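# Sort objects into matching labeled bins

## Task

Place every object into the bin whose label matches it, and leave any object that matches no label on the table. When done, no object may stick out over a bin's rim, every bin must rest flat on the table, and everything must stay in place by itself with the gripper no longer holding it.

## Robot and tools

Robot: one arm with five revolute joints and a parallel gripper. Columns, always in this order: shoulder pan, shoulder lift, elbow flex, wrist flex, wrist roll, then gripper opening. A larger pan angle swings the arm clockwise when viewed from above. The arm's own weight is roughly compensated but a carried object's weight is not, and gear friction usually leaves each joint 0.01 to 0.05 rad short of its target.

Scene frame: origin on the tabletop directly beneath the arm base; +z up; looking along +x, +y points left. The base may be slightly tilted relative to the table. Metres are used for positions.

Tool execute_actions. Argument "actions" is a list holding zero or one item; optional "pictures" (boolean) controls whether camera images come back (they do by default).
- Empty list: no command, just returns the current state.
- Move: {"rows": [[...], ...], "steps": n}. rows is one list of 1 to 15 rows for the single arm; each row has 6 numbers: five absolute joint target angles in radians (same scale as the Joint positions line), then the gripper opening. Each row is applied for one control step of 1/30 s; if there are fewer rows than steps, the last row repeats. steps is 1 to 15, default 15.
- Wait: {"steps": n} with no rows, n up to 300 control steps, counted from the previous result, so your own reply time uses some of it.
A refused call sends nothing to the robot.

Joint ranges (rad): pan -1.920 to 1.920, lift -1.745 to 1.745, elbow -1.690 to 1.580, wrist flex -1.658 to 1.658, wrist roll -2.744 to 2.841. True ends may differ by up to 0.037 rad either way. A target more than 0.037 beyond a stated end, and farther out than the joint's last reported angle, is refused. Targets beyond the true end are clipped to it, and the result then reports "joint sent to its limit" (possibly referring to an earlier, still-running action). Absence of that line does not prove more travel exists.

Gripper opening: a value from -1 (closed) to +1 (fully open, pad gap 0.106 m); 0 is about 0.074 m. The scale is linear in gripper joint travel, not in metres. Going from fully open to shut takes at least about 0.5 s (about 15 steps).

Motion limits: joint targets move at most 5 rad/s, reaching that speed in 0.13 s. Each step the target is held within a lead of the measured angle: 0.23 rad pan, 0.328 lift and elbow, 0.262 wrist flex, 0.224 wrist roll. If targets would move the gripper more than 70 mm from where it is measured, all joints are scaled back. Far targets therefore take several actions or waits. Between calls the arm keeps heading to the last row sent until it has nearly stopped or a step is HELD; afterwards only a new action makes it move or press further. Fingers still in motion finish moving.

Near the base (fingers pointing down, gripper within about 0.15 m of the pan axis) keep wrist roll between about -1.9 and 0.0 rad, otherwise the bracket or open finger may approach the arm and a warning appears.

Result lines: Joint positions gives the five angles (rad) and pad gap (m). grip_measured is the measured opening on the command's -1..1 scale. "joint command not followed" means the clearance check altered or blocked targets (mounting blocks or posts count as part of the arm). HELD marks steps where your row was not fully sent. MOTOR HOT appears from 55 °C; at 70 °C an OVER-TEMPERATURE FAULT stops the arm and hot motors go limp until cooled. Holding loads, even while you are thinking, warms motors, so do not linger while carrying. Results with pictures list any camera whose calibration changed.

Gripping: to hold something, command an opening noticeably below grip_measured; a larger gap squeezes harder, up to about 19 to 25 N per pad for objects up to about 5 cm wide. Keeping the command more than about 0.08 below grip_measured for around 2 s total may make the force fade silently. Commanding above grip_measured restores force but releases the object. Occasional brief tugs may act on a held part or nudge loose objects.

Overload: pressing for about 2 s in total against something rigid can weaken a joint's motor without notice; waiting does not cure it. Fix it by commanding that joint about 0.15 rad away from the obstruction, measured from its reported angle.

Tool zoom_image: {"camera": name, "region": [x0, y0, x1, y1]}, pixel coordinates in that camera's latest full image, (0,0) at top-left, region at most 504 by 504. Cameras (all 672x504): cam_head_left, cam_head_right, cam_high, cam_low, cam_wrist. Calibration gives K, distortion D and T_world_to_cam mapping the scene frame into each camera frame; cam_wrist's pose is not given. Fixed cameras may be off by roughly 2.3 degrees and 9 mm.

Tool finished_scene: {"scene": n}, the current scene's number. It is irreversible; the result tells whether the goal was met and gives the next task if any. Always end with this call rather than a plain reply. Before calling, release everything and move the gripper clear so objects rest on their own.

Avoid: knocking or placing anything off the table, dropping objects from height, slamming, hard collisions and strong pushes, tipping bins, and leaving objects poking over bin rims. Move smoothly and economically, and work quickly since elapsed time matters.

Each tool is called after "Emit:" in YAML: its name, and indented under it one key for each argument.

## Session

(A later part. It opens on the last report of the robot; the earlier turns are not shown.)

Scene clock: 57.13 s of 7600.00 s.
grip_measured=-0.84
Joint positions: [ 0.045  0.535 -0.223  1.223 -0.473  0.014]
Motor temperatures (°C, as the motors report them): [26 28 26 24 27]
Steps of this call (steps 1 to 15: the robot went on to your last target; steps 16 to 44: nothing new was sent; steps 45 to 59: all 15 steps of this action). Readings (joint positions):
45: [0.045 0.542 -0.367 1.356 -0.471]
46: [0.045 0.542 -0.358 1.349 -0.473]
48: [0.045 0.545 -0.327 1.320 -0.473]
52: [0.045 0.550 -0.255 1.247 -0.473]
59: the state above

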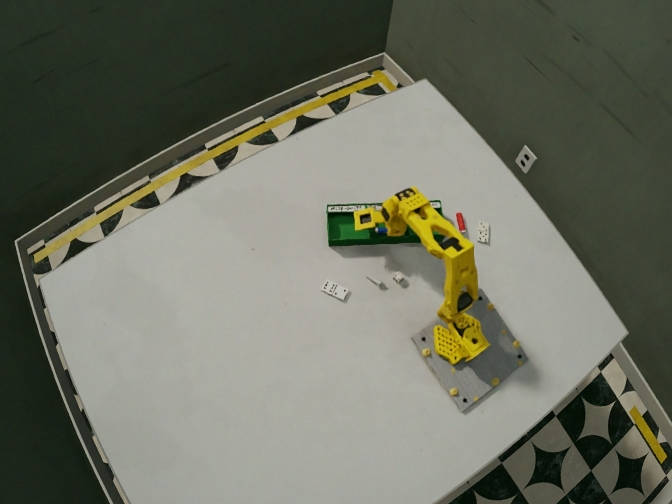

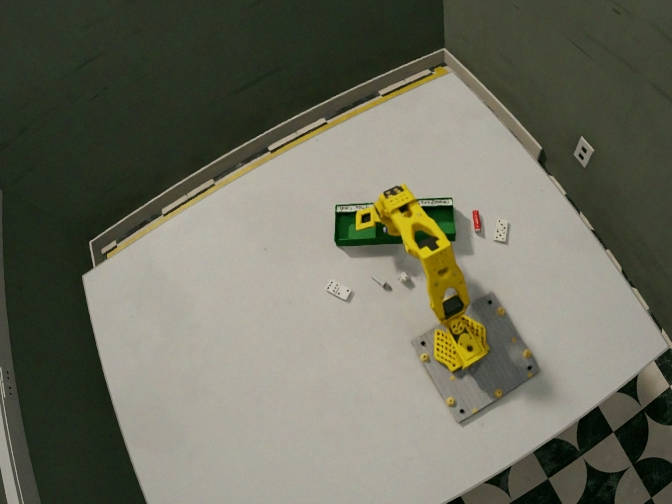

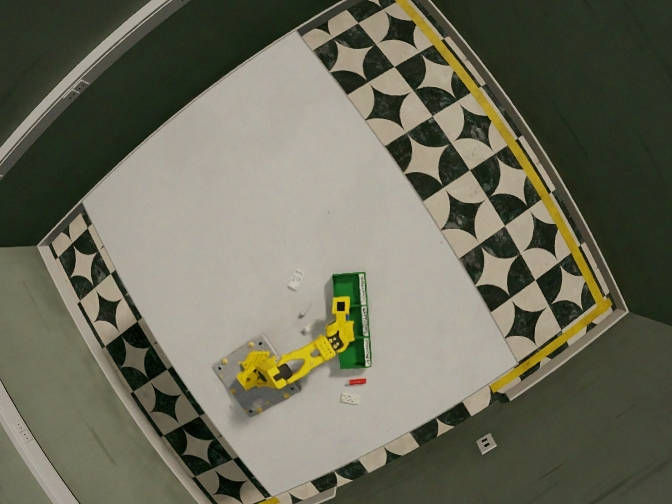

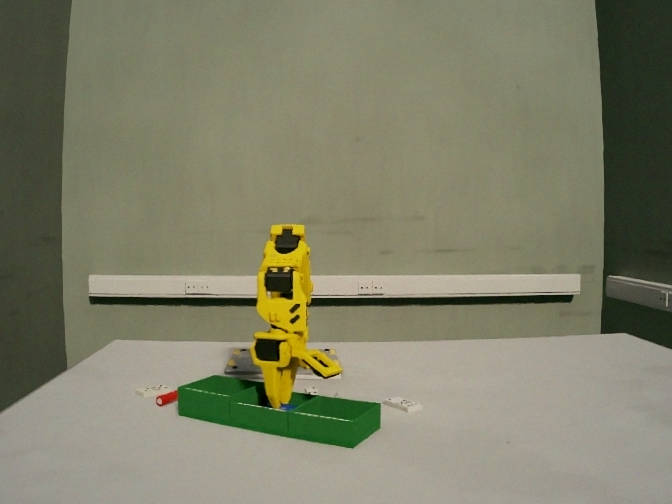

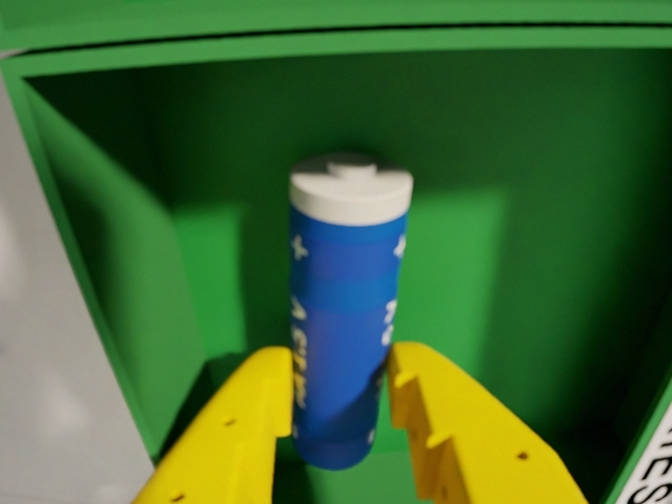

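Emit:
execute_actions:
  actions:
    - {"rows":[[0.04,0.535,-0.225,1.22,-0.48,-0.75],[0.04,0.535,-0.225,1.22,-0.48,-0.62],[0.04,0.535,-0.225,1.22,-0.48,-0.62],[0.04,0.535,-0.225,1.22,-0.48,-0.62],[0.04,0.535,-0.225,1.22,-0.48,-0.62],[0.04,0.535,-0.225,1.22,-0.48,-0.62],[0.04,0.53,-0.3,1.29,-0.48,-0.62],[0.04,0.52,-0.38,1.37,-0.48,-0.62],[0.04,0.51,-0.46,1.45,-0.48,-0.62],[0.04,0.5,-0.54,1.52,-0.48,-0.62],[0.04,0.48,-0.6,1.58,-0.48,-0.62],[0.04,0.46,-0.66,1.62,-0.48,-0.62]],"steps":15}

Scene clock: 59.37 s of 7600.00 s.
grip_measured=-0.63
Joint positions: [ 0.045  0.478 -0.602  1.574 -0.473  0.03 ]
Motor temperatures (°C, as the motors report them): [26 28 26 24 27]
Steps of this call (steps 1 to 15: the robot went on to your last target; steps 16 to 52: nothing new was sent; steps 53 to 67: all 15 steps of this action). Readings (joint positions):
53: [0.045 0.533 -0.223 1.223 -0.473]
54: [0.045 0.528 -0.223 1.223 -0.473]
56: [0.045 0.528 -0.223 1.223 -0.473]
60: [0.045 0.528 -0.229 1.231 -0.473]
67: the state above

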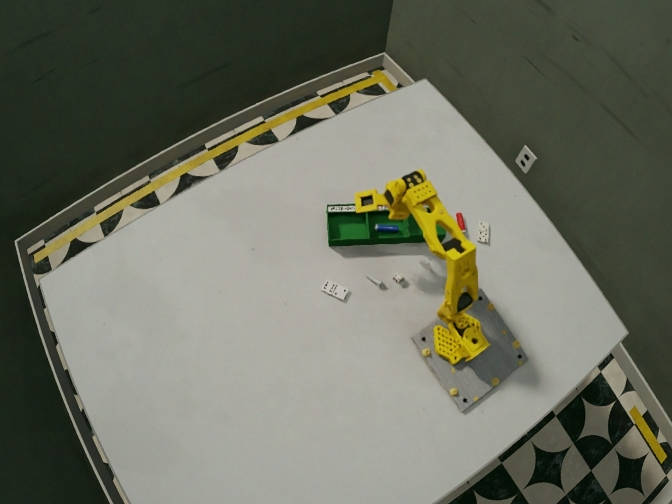

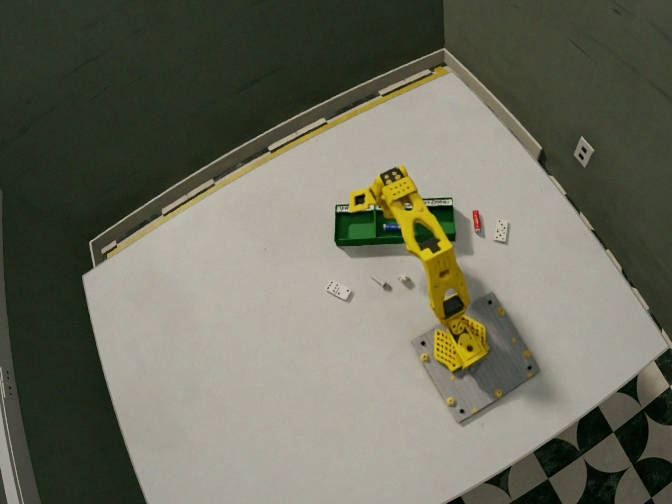

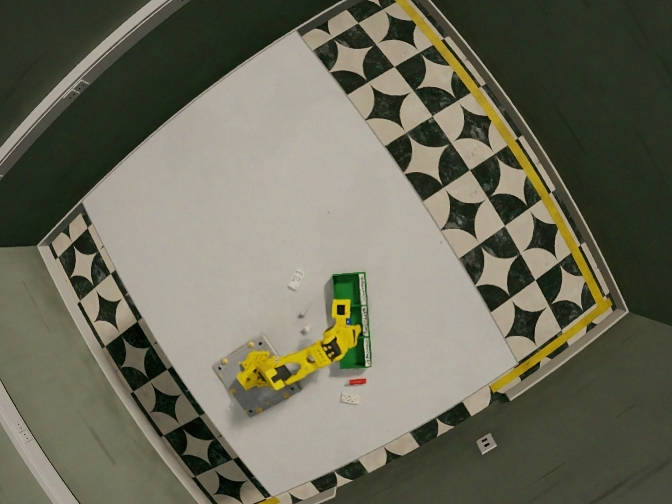

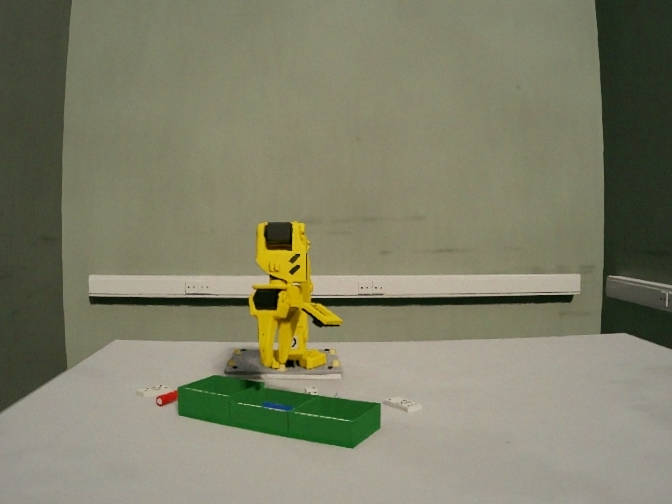

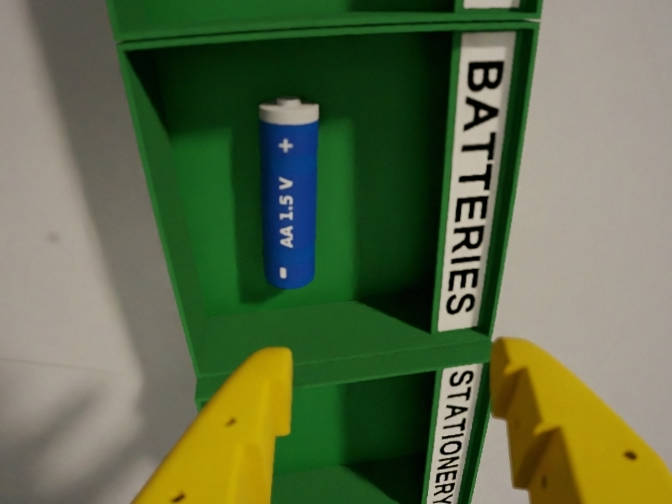

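Emit:
execute_actions:
  actions:
    - {"rows":[[0.15,0.46,-0.66,1.62,-0.65,-0.6],[0.28,0.44,-0.64,1.62,-0.85,-0.6],[0.4,0.42,-0.6,1.62,-1.05,-0.6],[0.52,0.40,-0.55,1.6,-1.25,-0.6],[0.62,0.39,-0.45,1.53,-1.4,-0.6],[0.64,0.385,-0.35,1.45,-1.46,-0.6],[0.64,0.38,-0.25,1.38,-1.46,-0.6],[0.64,0.38,-0.17,1.31,-1.46,-0.6]],"steps":15}

Scene clock: 65.50 s of 7600.00 s.
grip_measured=-0.61
Joint positions: [ 0.63   0.395 -0.189  1.321 -1.185  0.031]
Motor temperatures (°C, as the motors report them): [26 28 26 24 27]
Steps of this call (steps 1 to 30: the robot went on to your last target; steps 31 to 100: nothing new was sent; then 2.30 s passed at rest; steps 101 to 115: all 15 steps of this action). Readings (joint positions):
101: [0.045 0.469 -0.645 1.613 -0.473]
102: [0.051 0.467 -0.645 1.613 -0.485]
104: [0.120 0.453 -0.635 1.613 -0.569]
108: [0.355 0.400 -0.451 1.507 -0.795]
115: the state above

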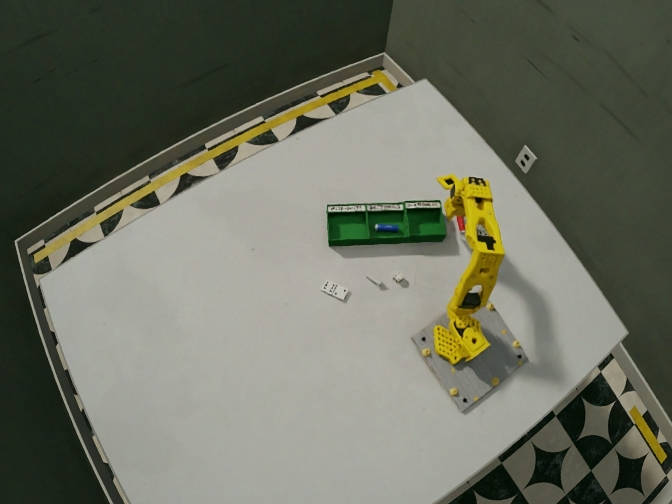

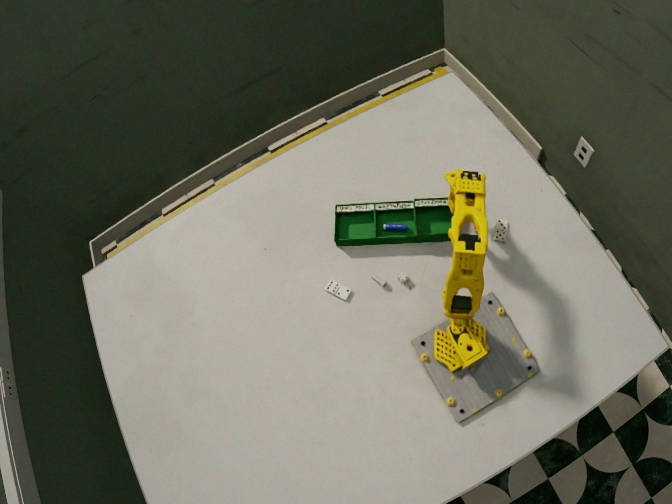

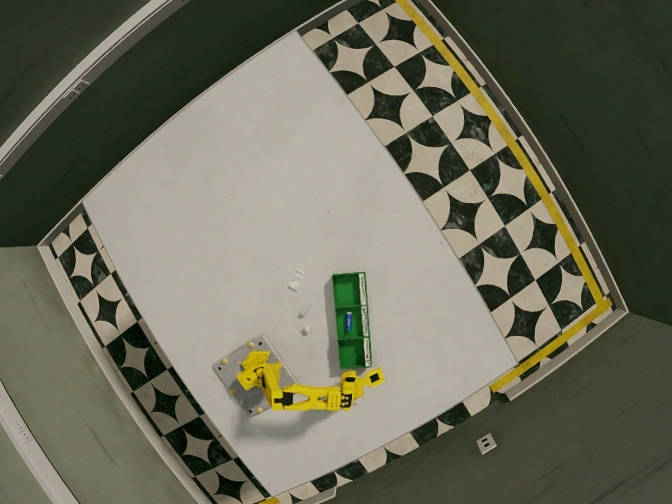

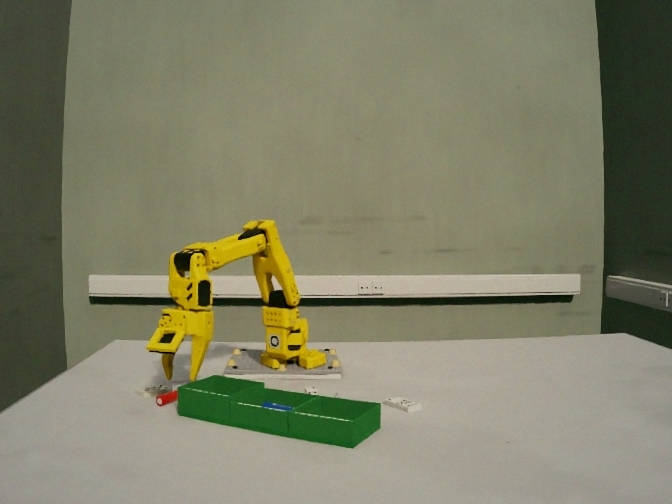

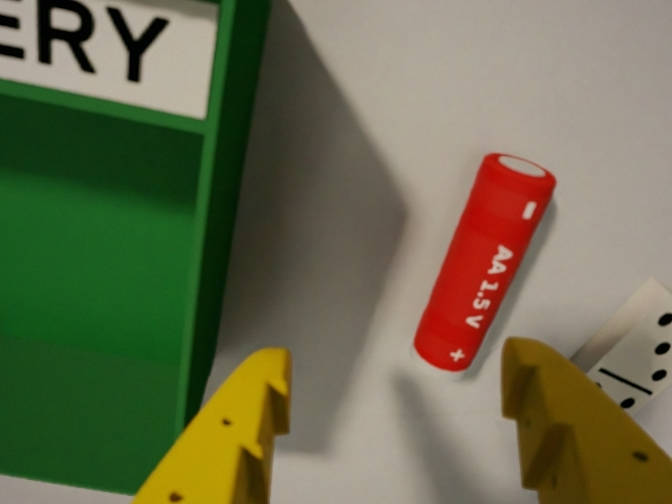

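Emit:
execute_actions:
  actions:
    - {"steps":8}

Scene clock: 66.47 s of 7600.00 s.
grip_measured=-0.61
Joint positions: [ 0.634  0.395 -0.189  1.318 -1.452  0.031]
Motor temperatures (°C, as the motors report them): [26 28 26 24 27]
Steps of this call (steps 1 to 29: the robot went on to your last target). Readings (joint positions):
1: [0.633 0.395 -0.189 1.320 -1.241]
2: [0.634 0.395 -0.189 1.320 -1.297]
4: [0.634 0.395 -0.189 1.318 -1.392]
8: [0.634 0.395 -0.189 1.318 -1.445]
29: the state above

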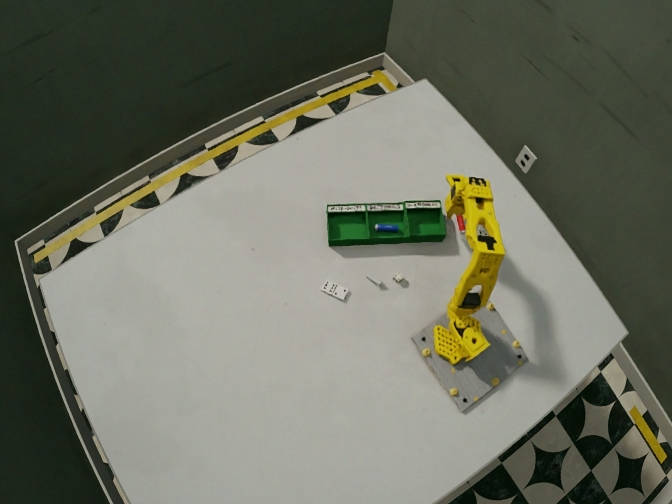

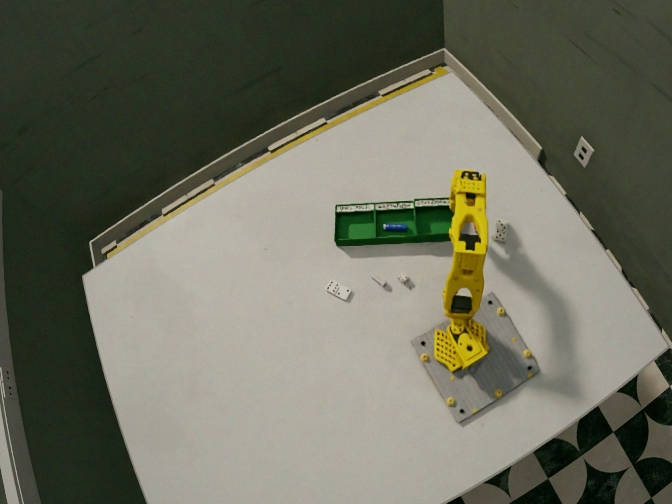

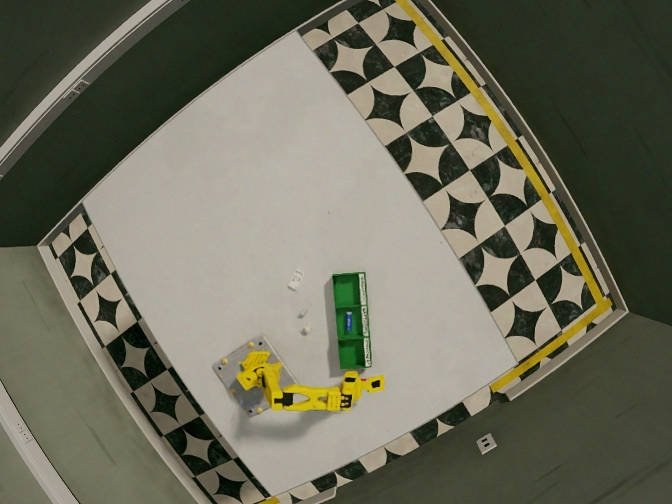

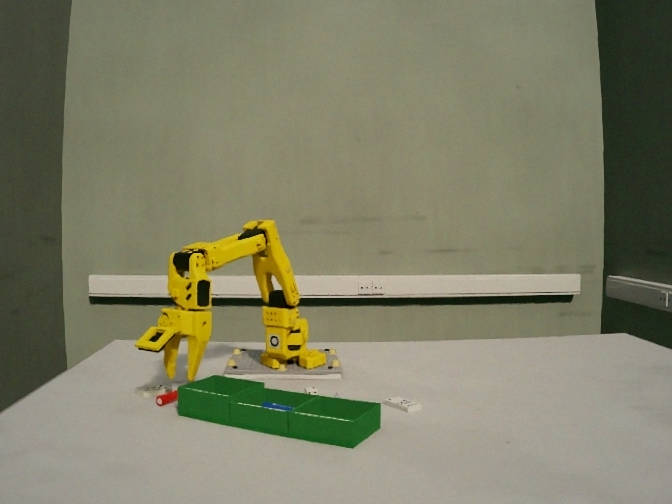

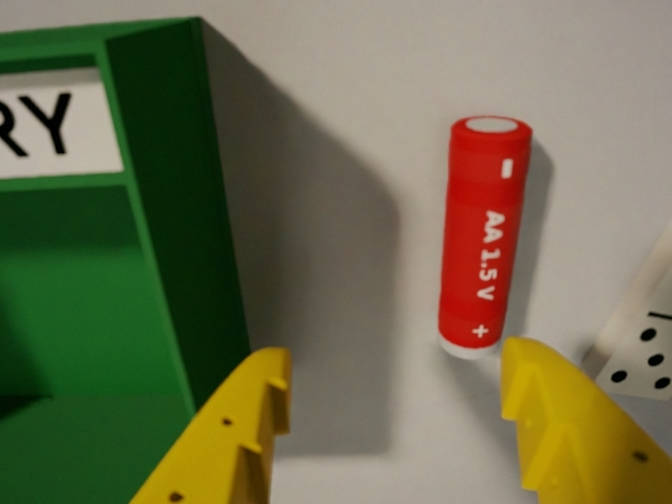

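Emit:
execute_actions:
  actions:
    - {"rows":[[0.72,0.38,-0.17,1.31,-1.45,-0.5]],"steps":10}

Scene clock: 67.70 s of 7600.00 s.
grip_measured=-0.51
Joint positions: [ 0.716  0.393 -0.189  1.317 -1.452  0.039]
Motor temperatures (°C, as the motors report them): [26 28 26 24 27]
Steps of this call (steps 1 to 15: the robot went on to your last target; steps 16 to 27: nothing new was sent; steps 28 to 37: all 10 steps of this action). Readings (joint positions):
28: [0.636 0.395 -0.189 1.318 -1.452]
29: [0.644 0.393 -0.189 1.318 -1.452]
31: [0.682 0.393 -0.189 1.317 -1.452]
35: [0.714 0.393 -0.189 1.317 -1.452]
37: the state above

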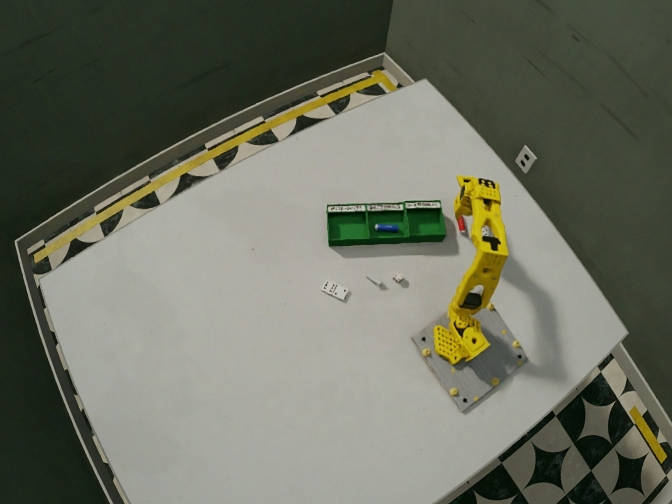

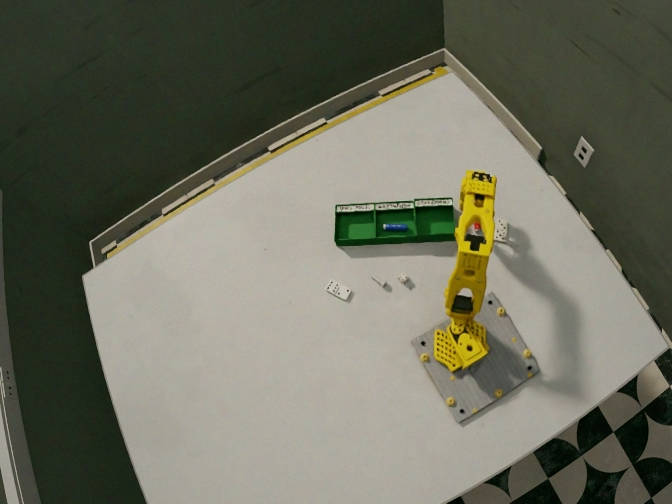

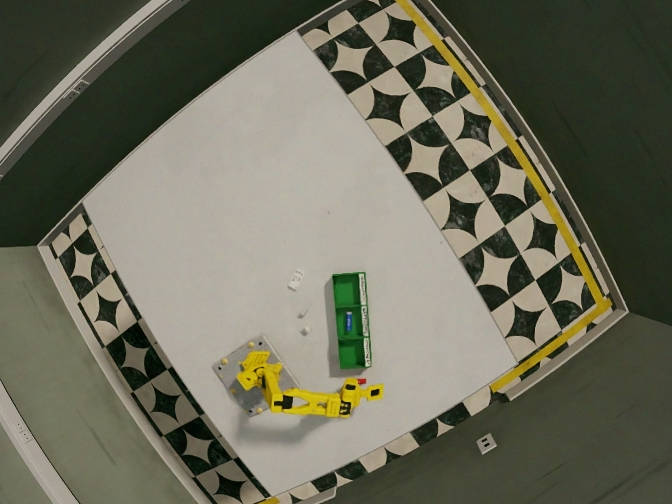

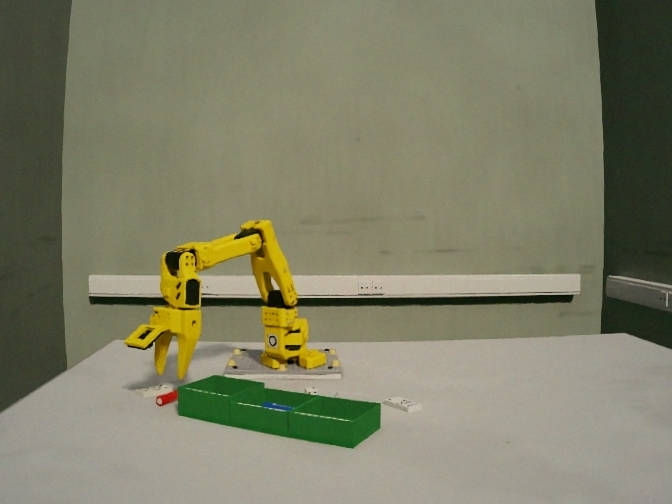

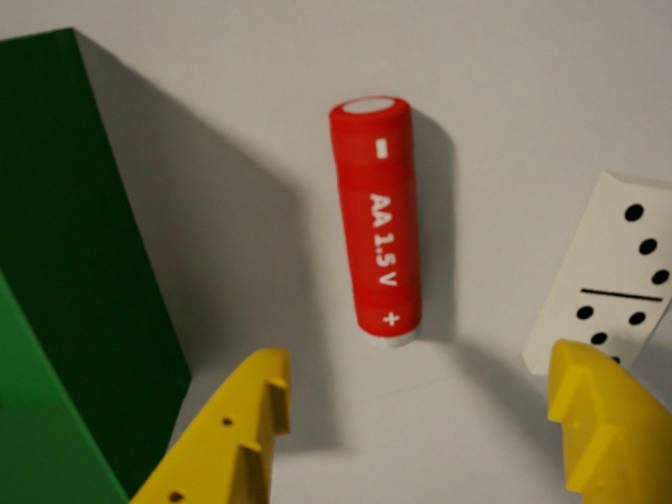

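Emit:
execute_actions:
  actions:
    - {"rows":[[0.74,0.39,-0.17,1.31,-1.35,-0.66],[0.74,0.39,-0.17,1.31,-1.35,-0.66],[0.74,0.39,-0.17,1.31,-1.35,-0.66],[0.74,0.39,-0.17,1.31,-1.35,-0.66],[0.74,0.41,-0.12,1.25,-1.35,-0.66],[0.74,0.43,-0.08,1.2,-1.35,-0.66]],"steps":15}

Scene clock: 69.47 s of 7600.00 s.
grip_measured=-0.65
Joint positions: [ 0.734  0.413 -0.097  1.209 -1.358  0.028]
Motor temperatures (°C, as the motors report them): [26 28 26 24 27]
Steps of this call (steps 1 to 15: the robot went on to your last target; steps 16 to 38: nothing new was sent; steps 39 to 53: all 15 steps of this action). Readings (joint positions):
39: [0.716 0.393 -0.189 1.317 -1.452]
40: [0.720 0.393 -0.189 1.317 -1.442]
42: [0.729 0.393 -0.189 1.317 -1.396]
46: [0.734 0.406 -0.129 1.254 -1.363]
53: the state above

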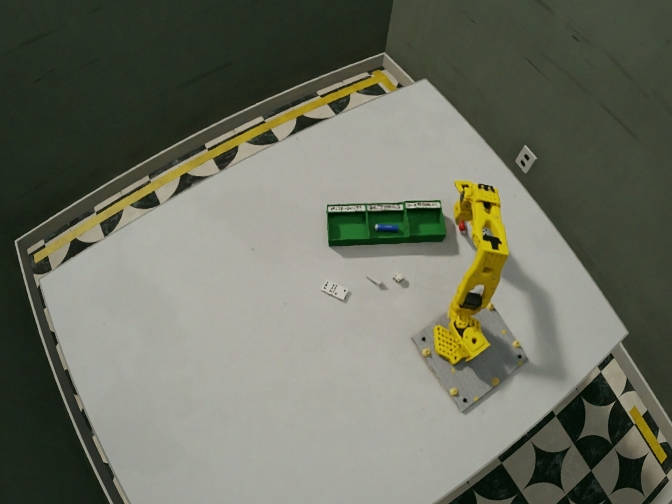

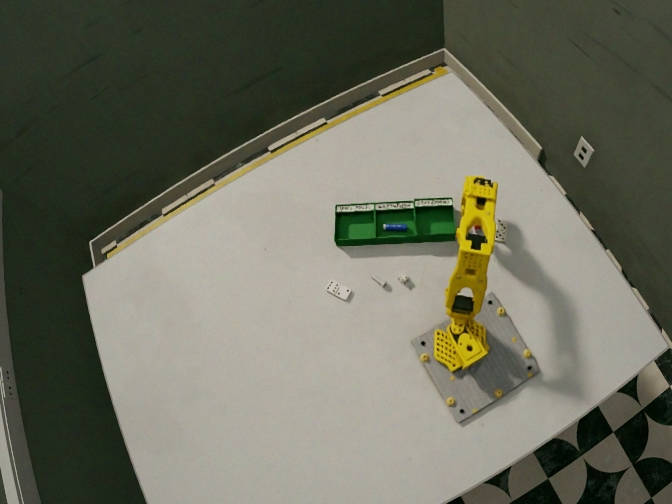

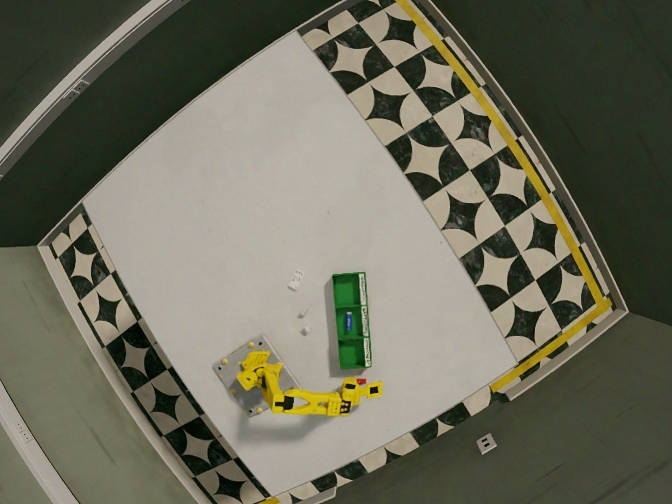

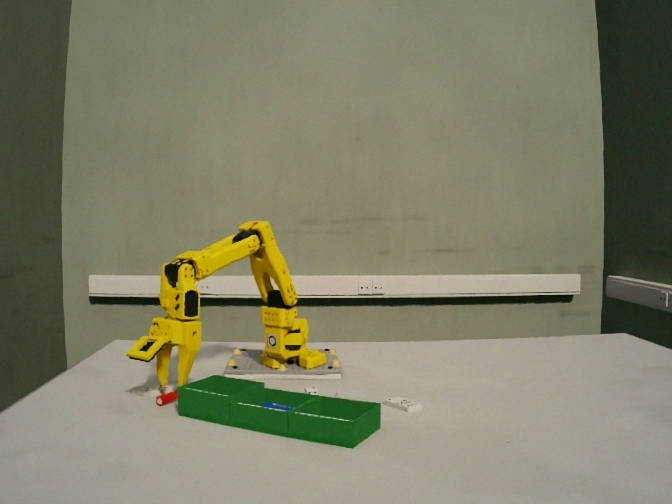

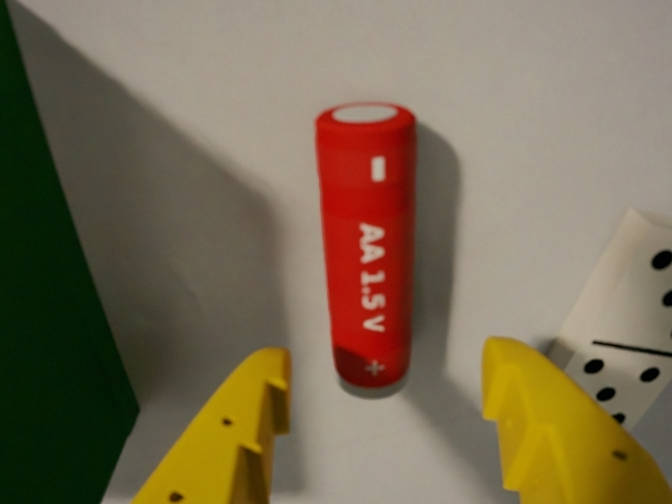

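Emit:
execute_actions:
  actions:
    - {"rows":[[0.74,0.45,-0.11,1.19,-1.35,-0.66],[0.74,0.465,-0.11,1.17,-1.35,-0.66],[0.74,0.48,-0.09,1.14,-1.35,-0.66],[0.74,0.485,-0.075,1.12,-1.35,-0.66]],"steps":14}

Scene clock: 71.23 s of 7600.00 s.
grip_measured=-0.65
Joint positions: [ 0.734  0.469 -0.094  1.128 -1.358  0.028]
Motor temperatures (°C, as the motors report them): [26 28 26 24 27]
Steps of this call (steps 1 to 15: the robot went on to your last target; steps 16 to 39: nothing new was sent; steps 40 to 53: all 14 steps of this action). Readings (joint positions):
40: [0.734 0.415 -0.097 1.208 -1.358]
41: [0.734 0.421 -0.097 1.203 -1.358]
43: [0.734 0.449 -0.097 1.177 -1.358]
47: [0.734 0.469 -0.094 1.132 -1.358]
53: the state above

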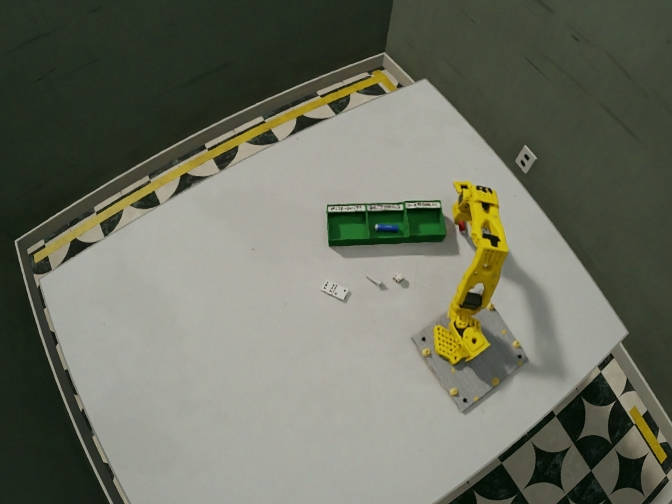

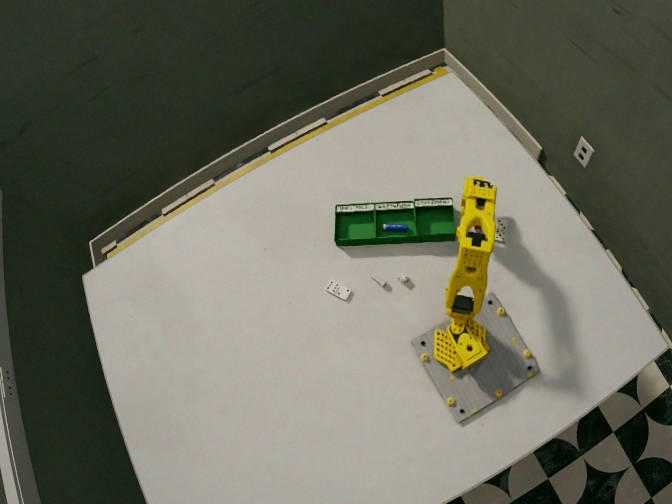

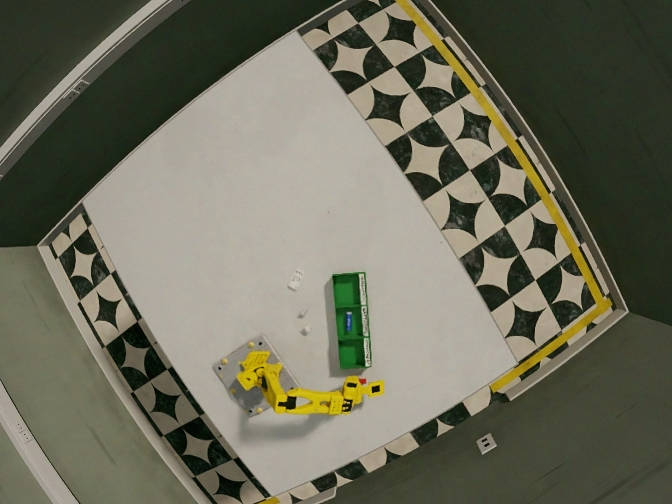

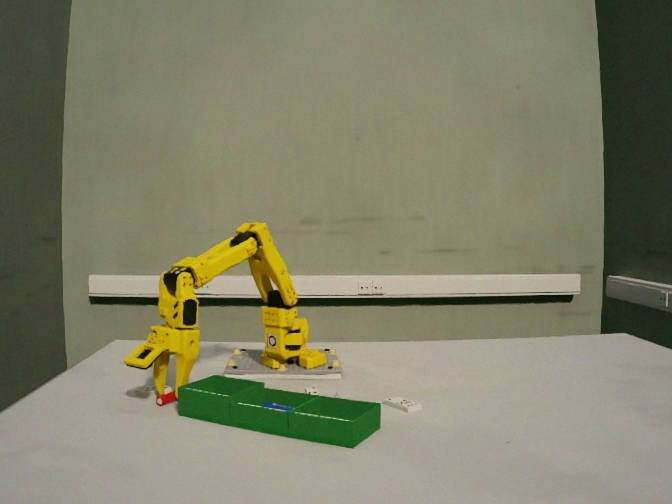

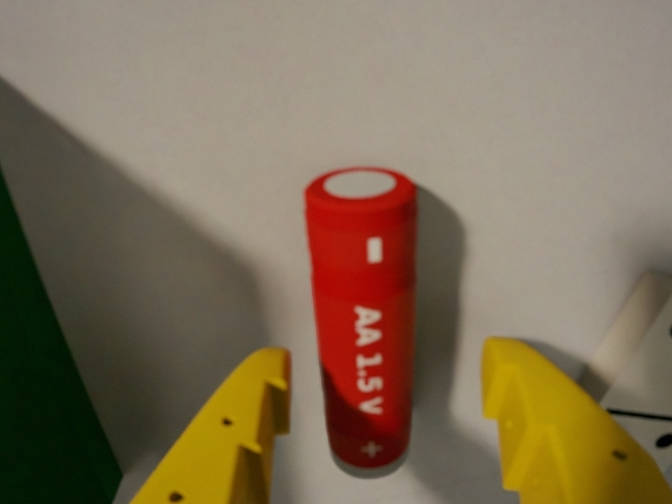

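Emit:
execute_actions:
  actions:
    - {"rows":[[0.74,0.485,-0.04,1.09,-1.35,-0.66],[0.74,0.485,-0.04,1.09,-1.35,-0.66],[0.74,0.485,-0.04,1.09,-1.35,-0.66],[0.74,0.485,-0.04,1.09,-1.35,-0.66],[0.74,0.485,-0.04,1.09,-1.35,-0.66],[0.74,0.485,-0.04,1.09,-1.35,-0.66],[0.74,0.485,-0.04,1.09,-1.35,-0.75],[0.74,0.485,-0.04,1.09,-1.35,-0.82],[0.74,0.485,-0.04,1.09,-1.35,-0.9]],"steps":15}

Scene clock: 73.57 s of 7600.00 s.
grip_measured=-0.84
Joint positions: [ 0.736  0.469 -0.059  1.097 -1.358  0.014]
Motor temperatures (°C, as the motors report them): [26 28 26 24 27]
Steps of this call (steps 1 to 15: the robot went on to your last target; steps 16 to 55: nothing new was sent; steps 56 to 70: all 15 steps of this action). Readings (joint positions):
56: [0.734 0.469 -0.092 1.126 -1.358]
57: [0.734 0.469 -0.083 1.119 -1.358]
59: [0.734 0.469 -0.065 1.105 -1.358]
63: [0.734 0.469 -0.059 1.097 -1.358]
70: the state above

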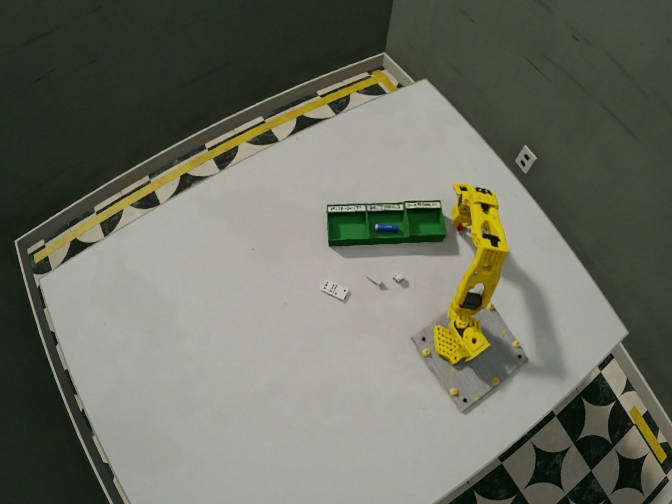

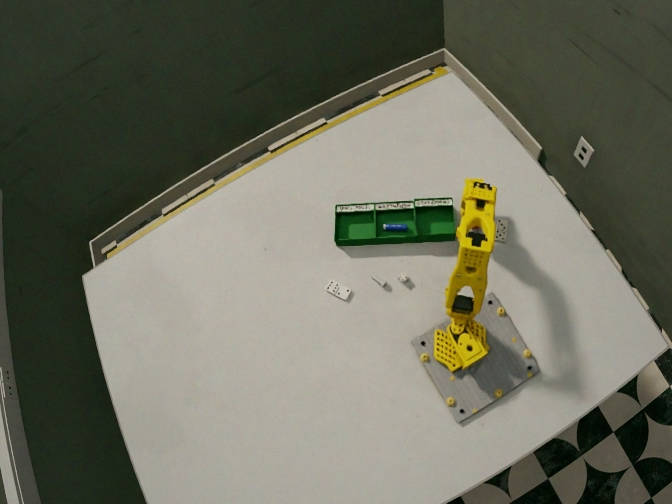

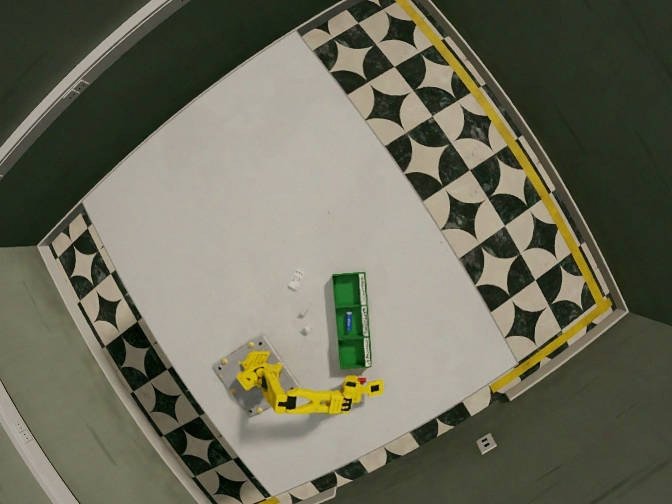

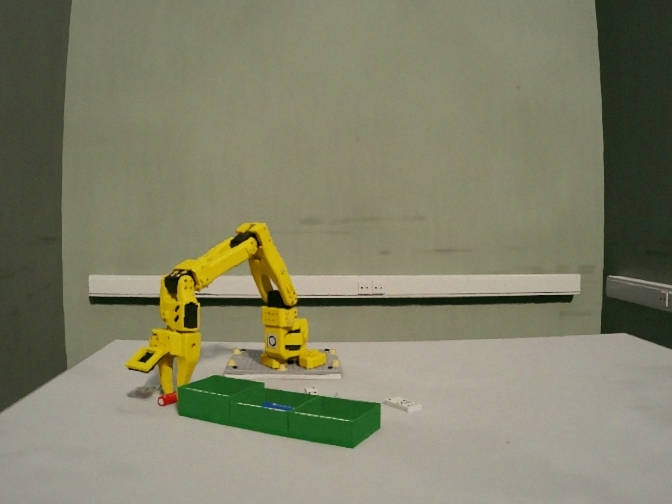

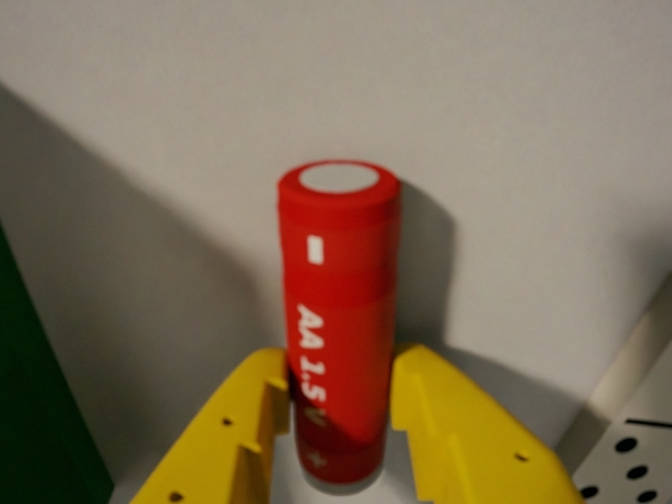

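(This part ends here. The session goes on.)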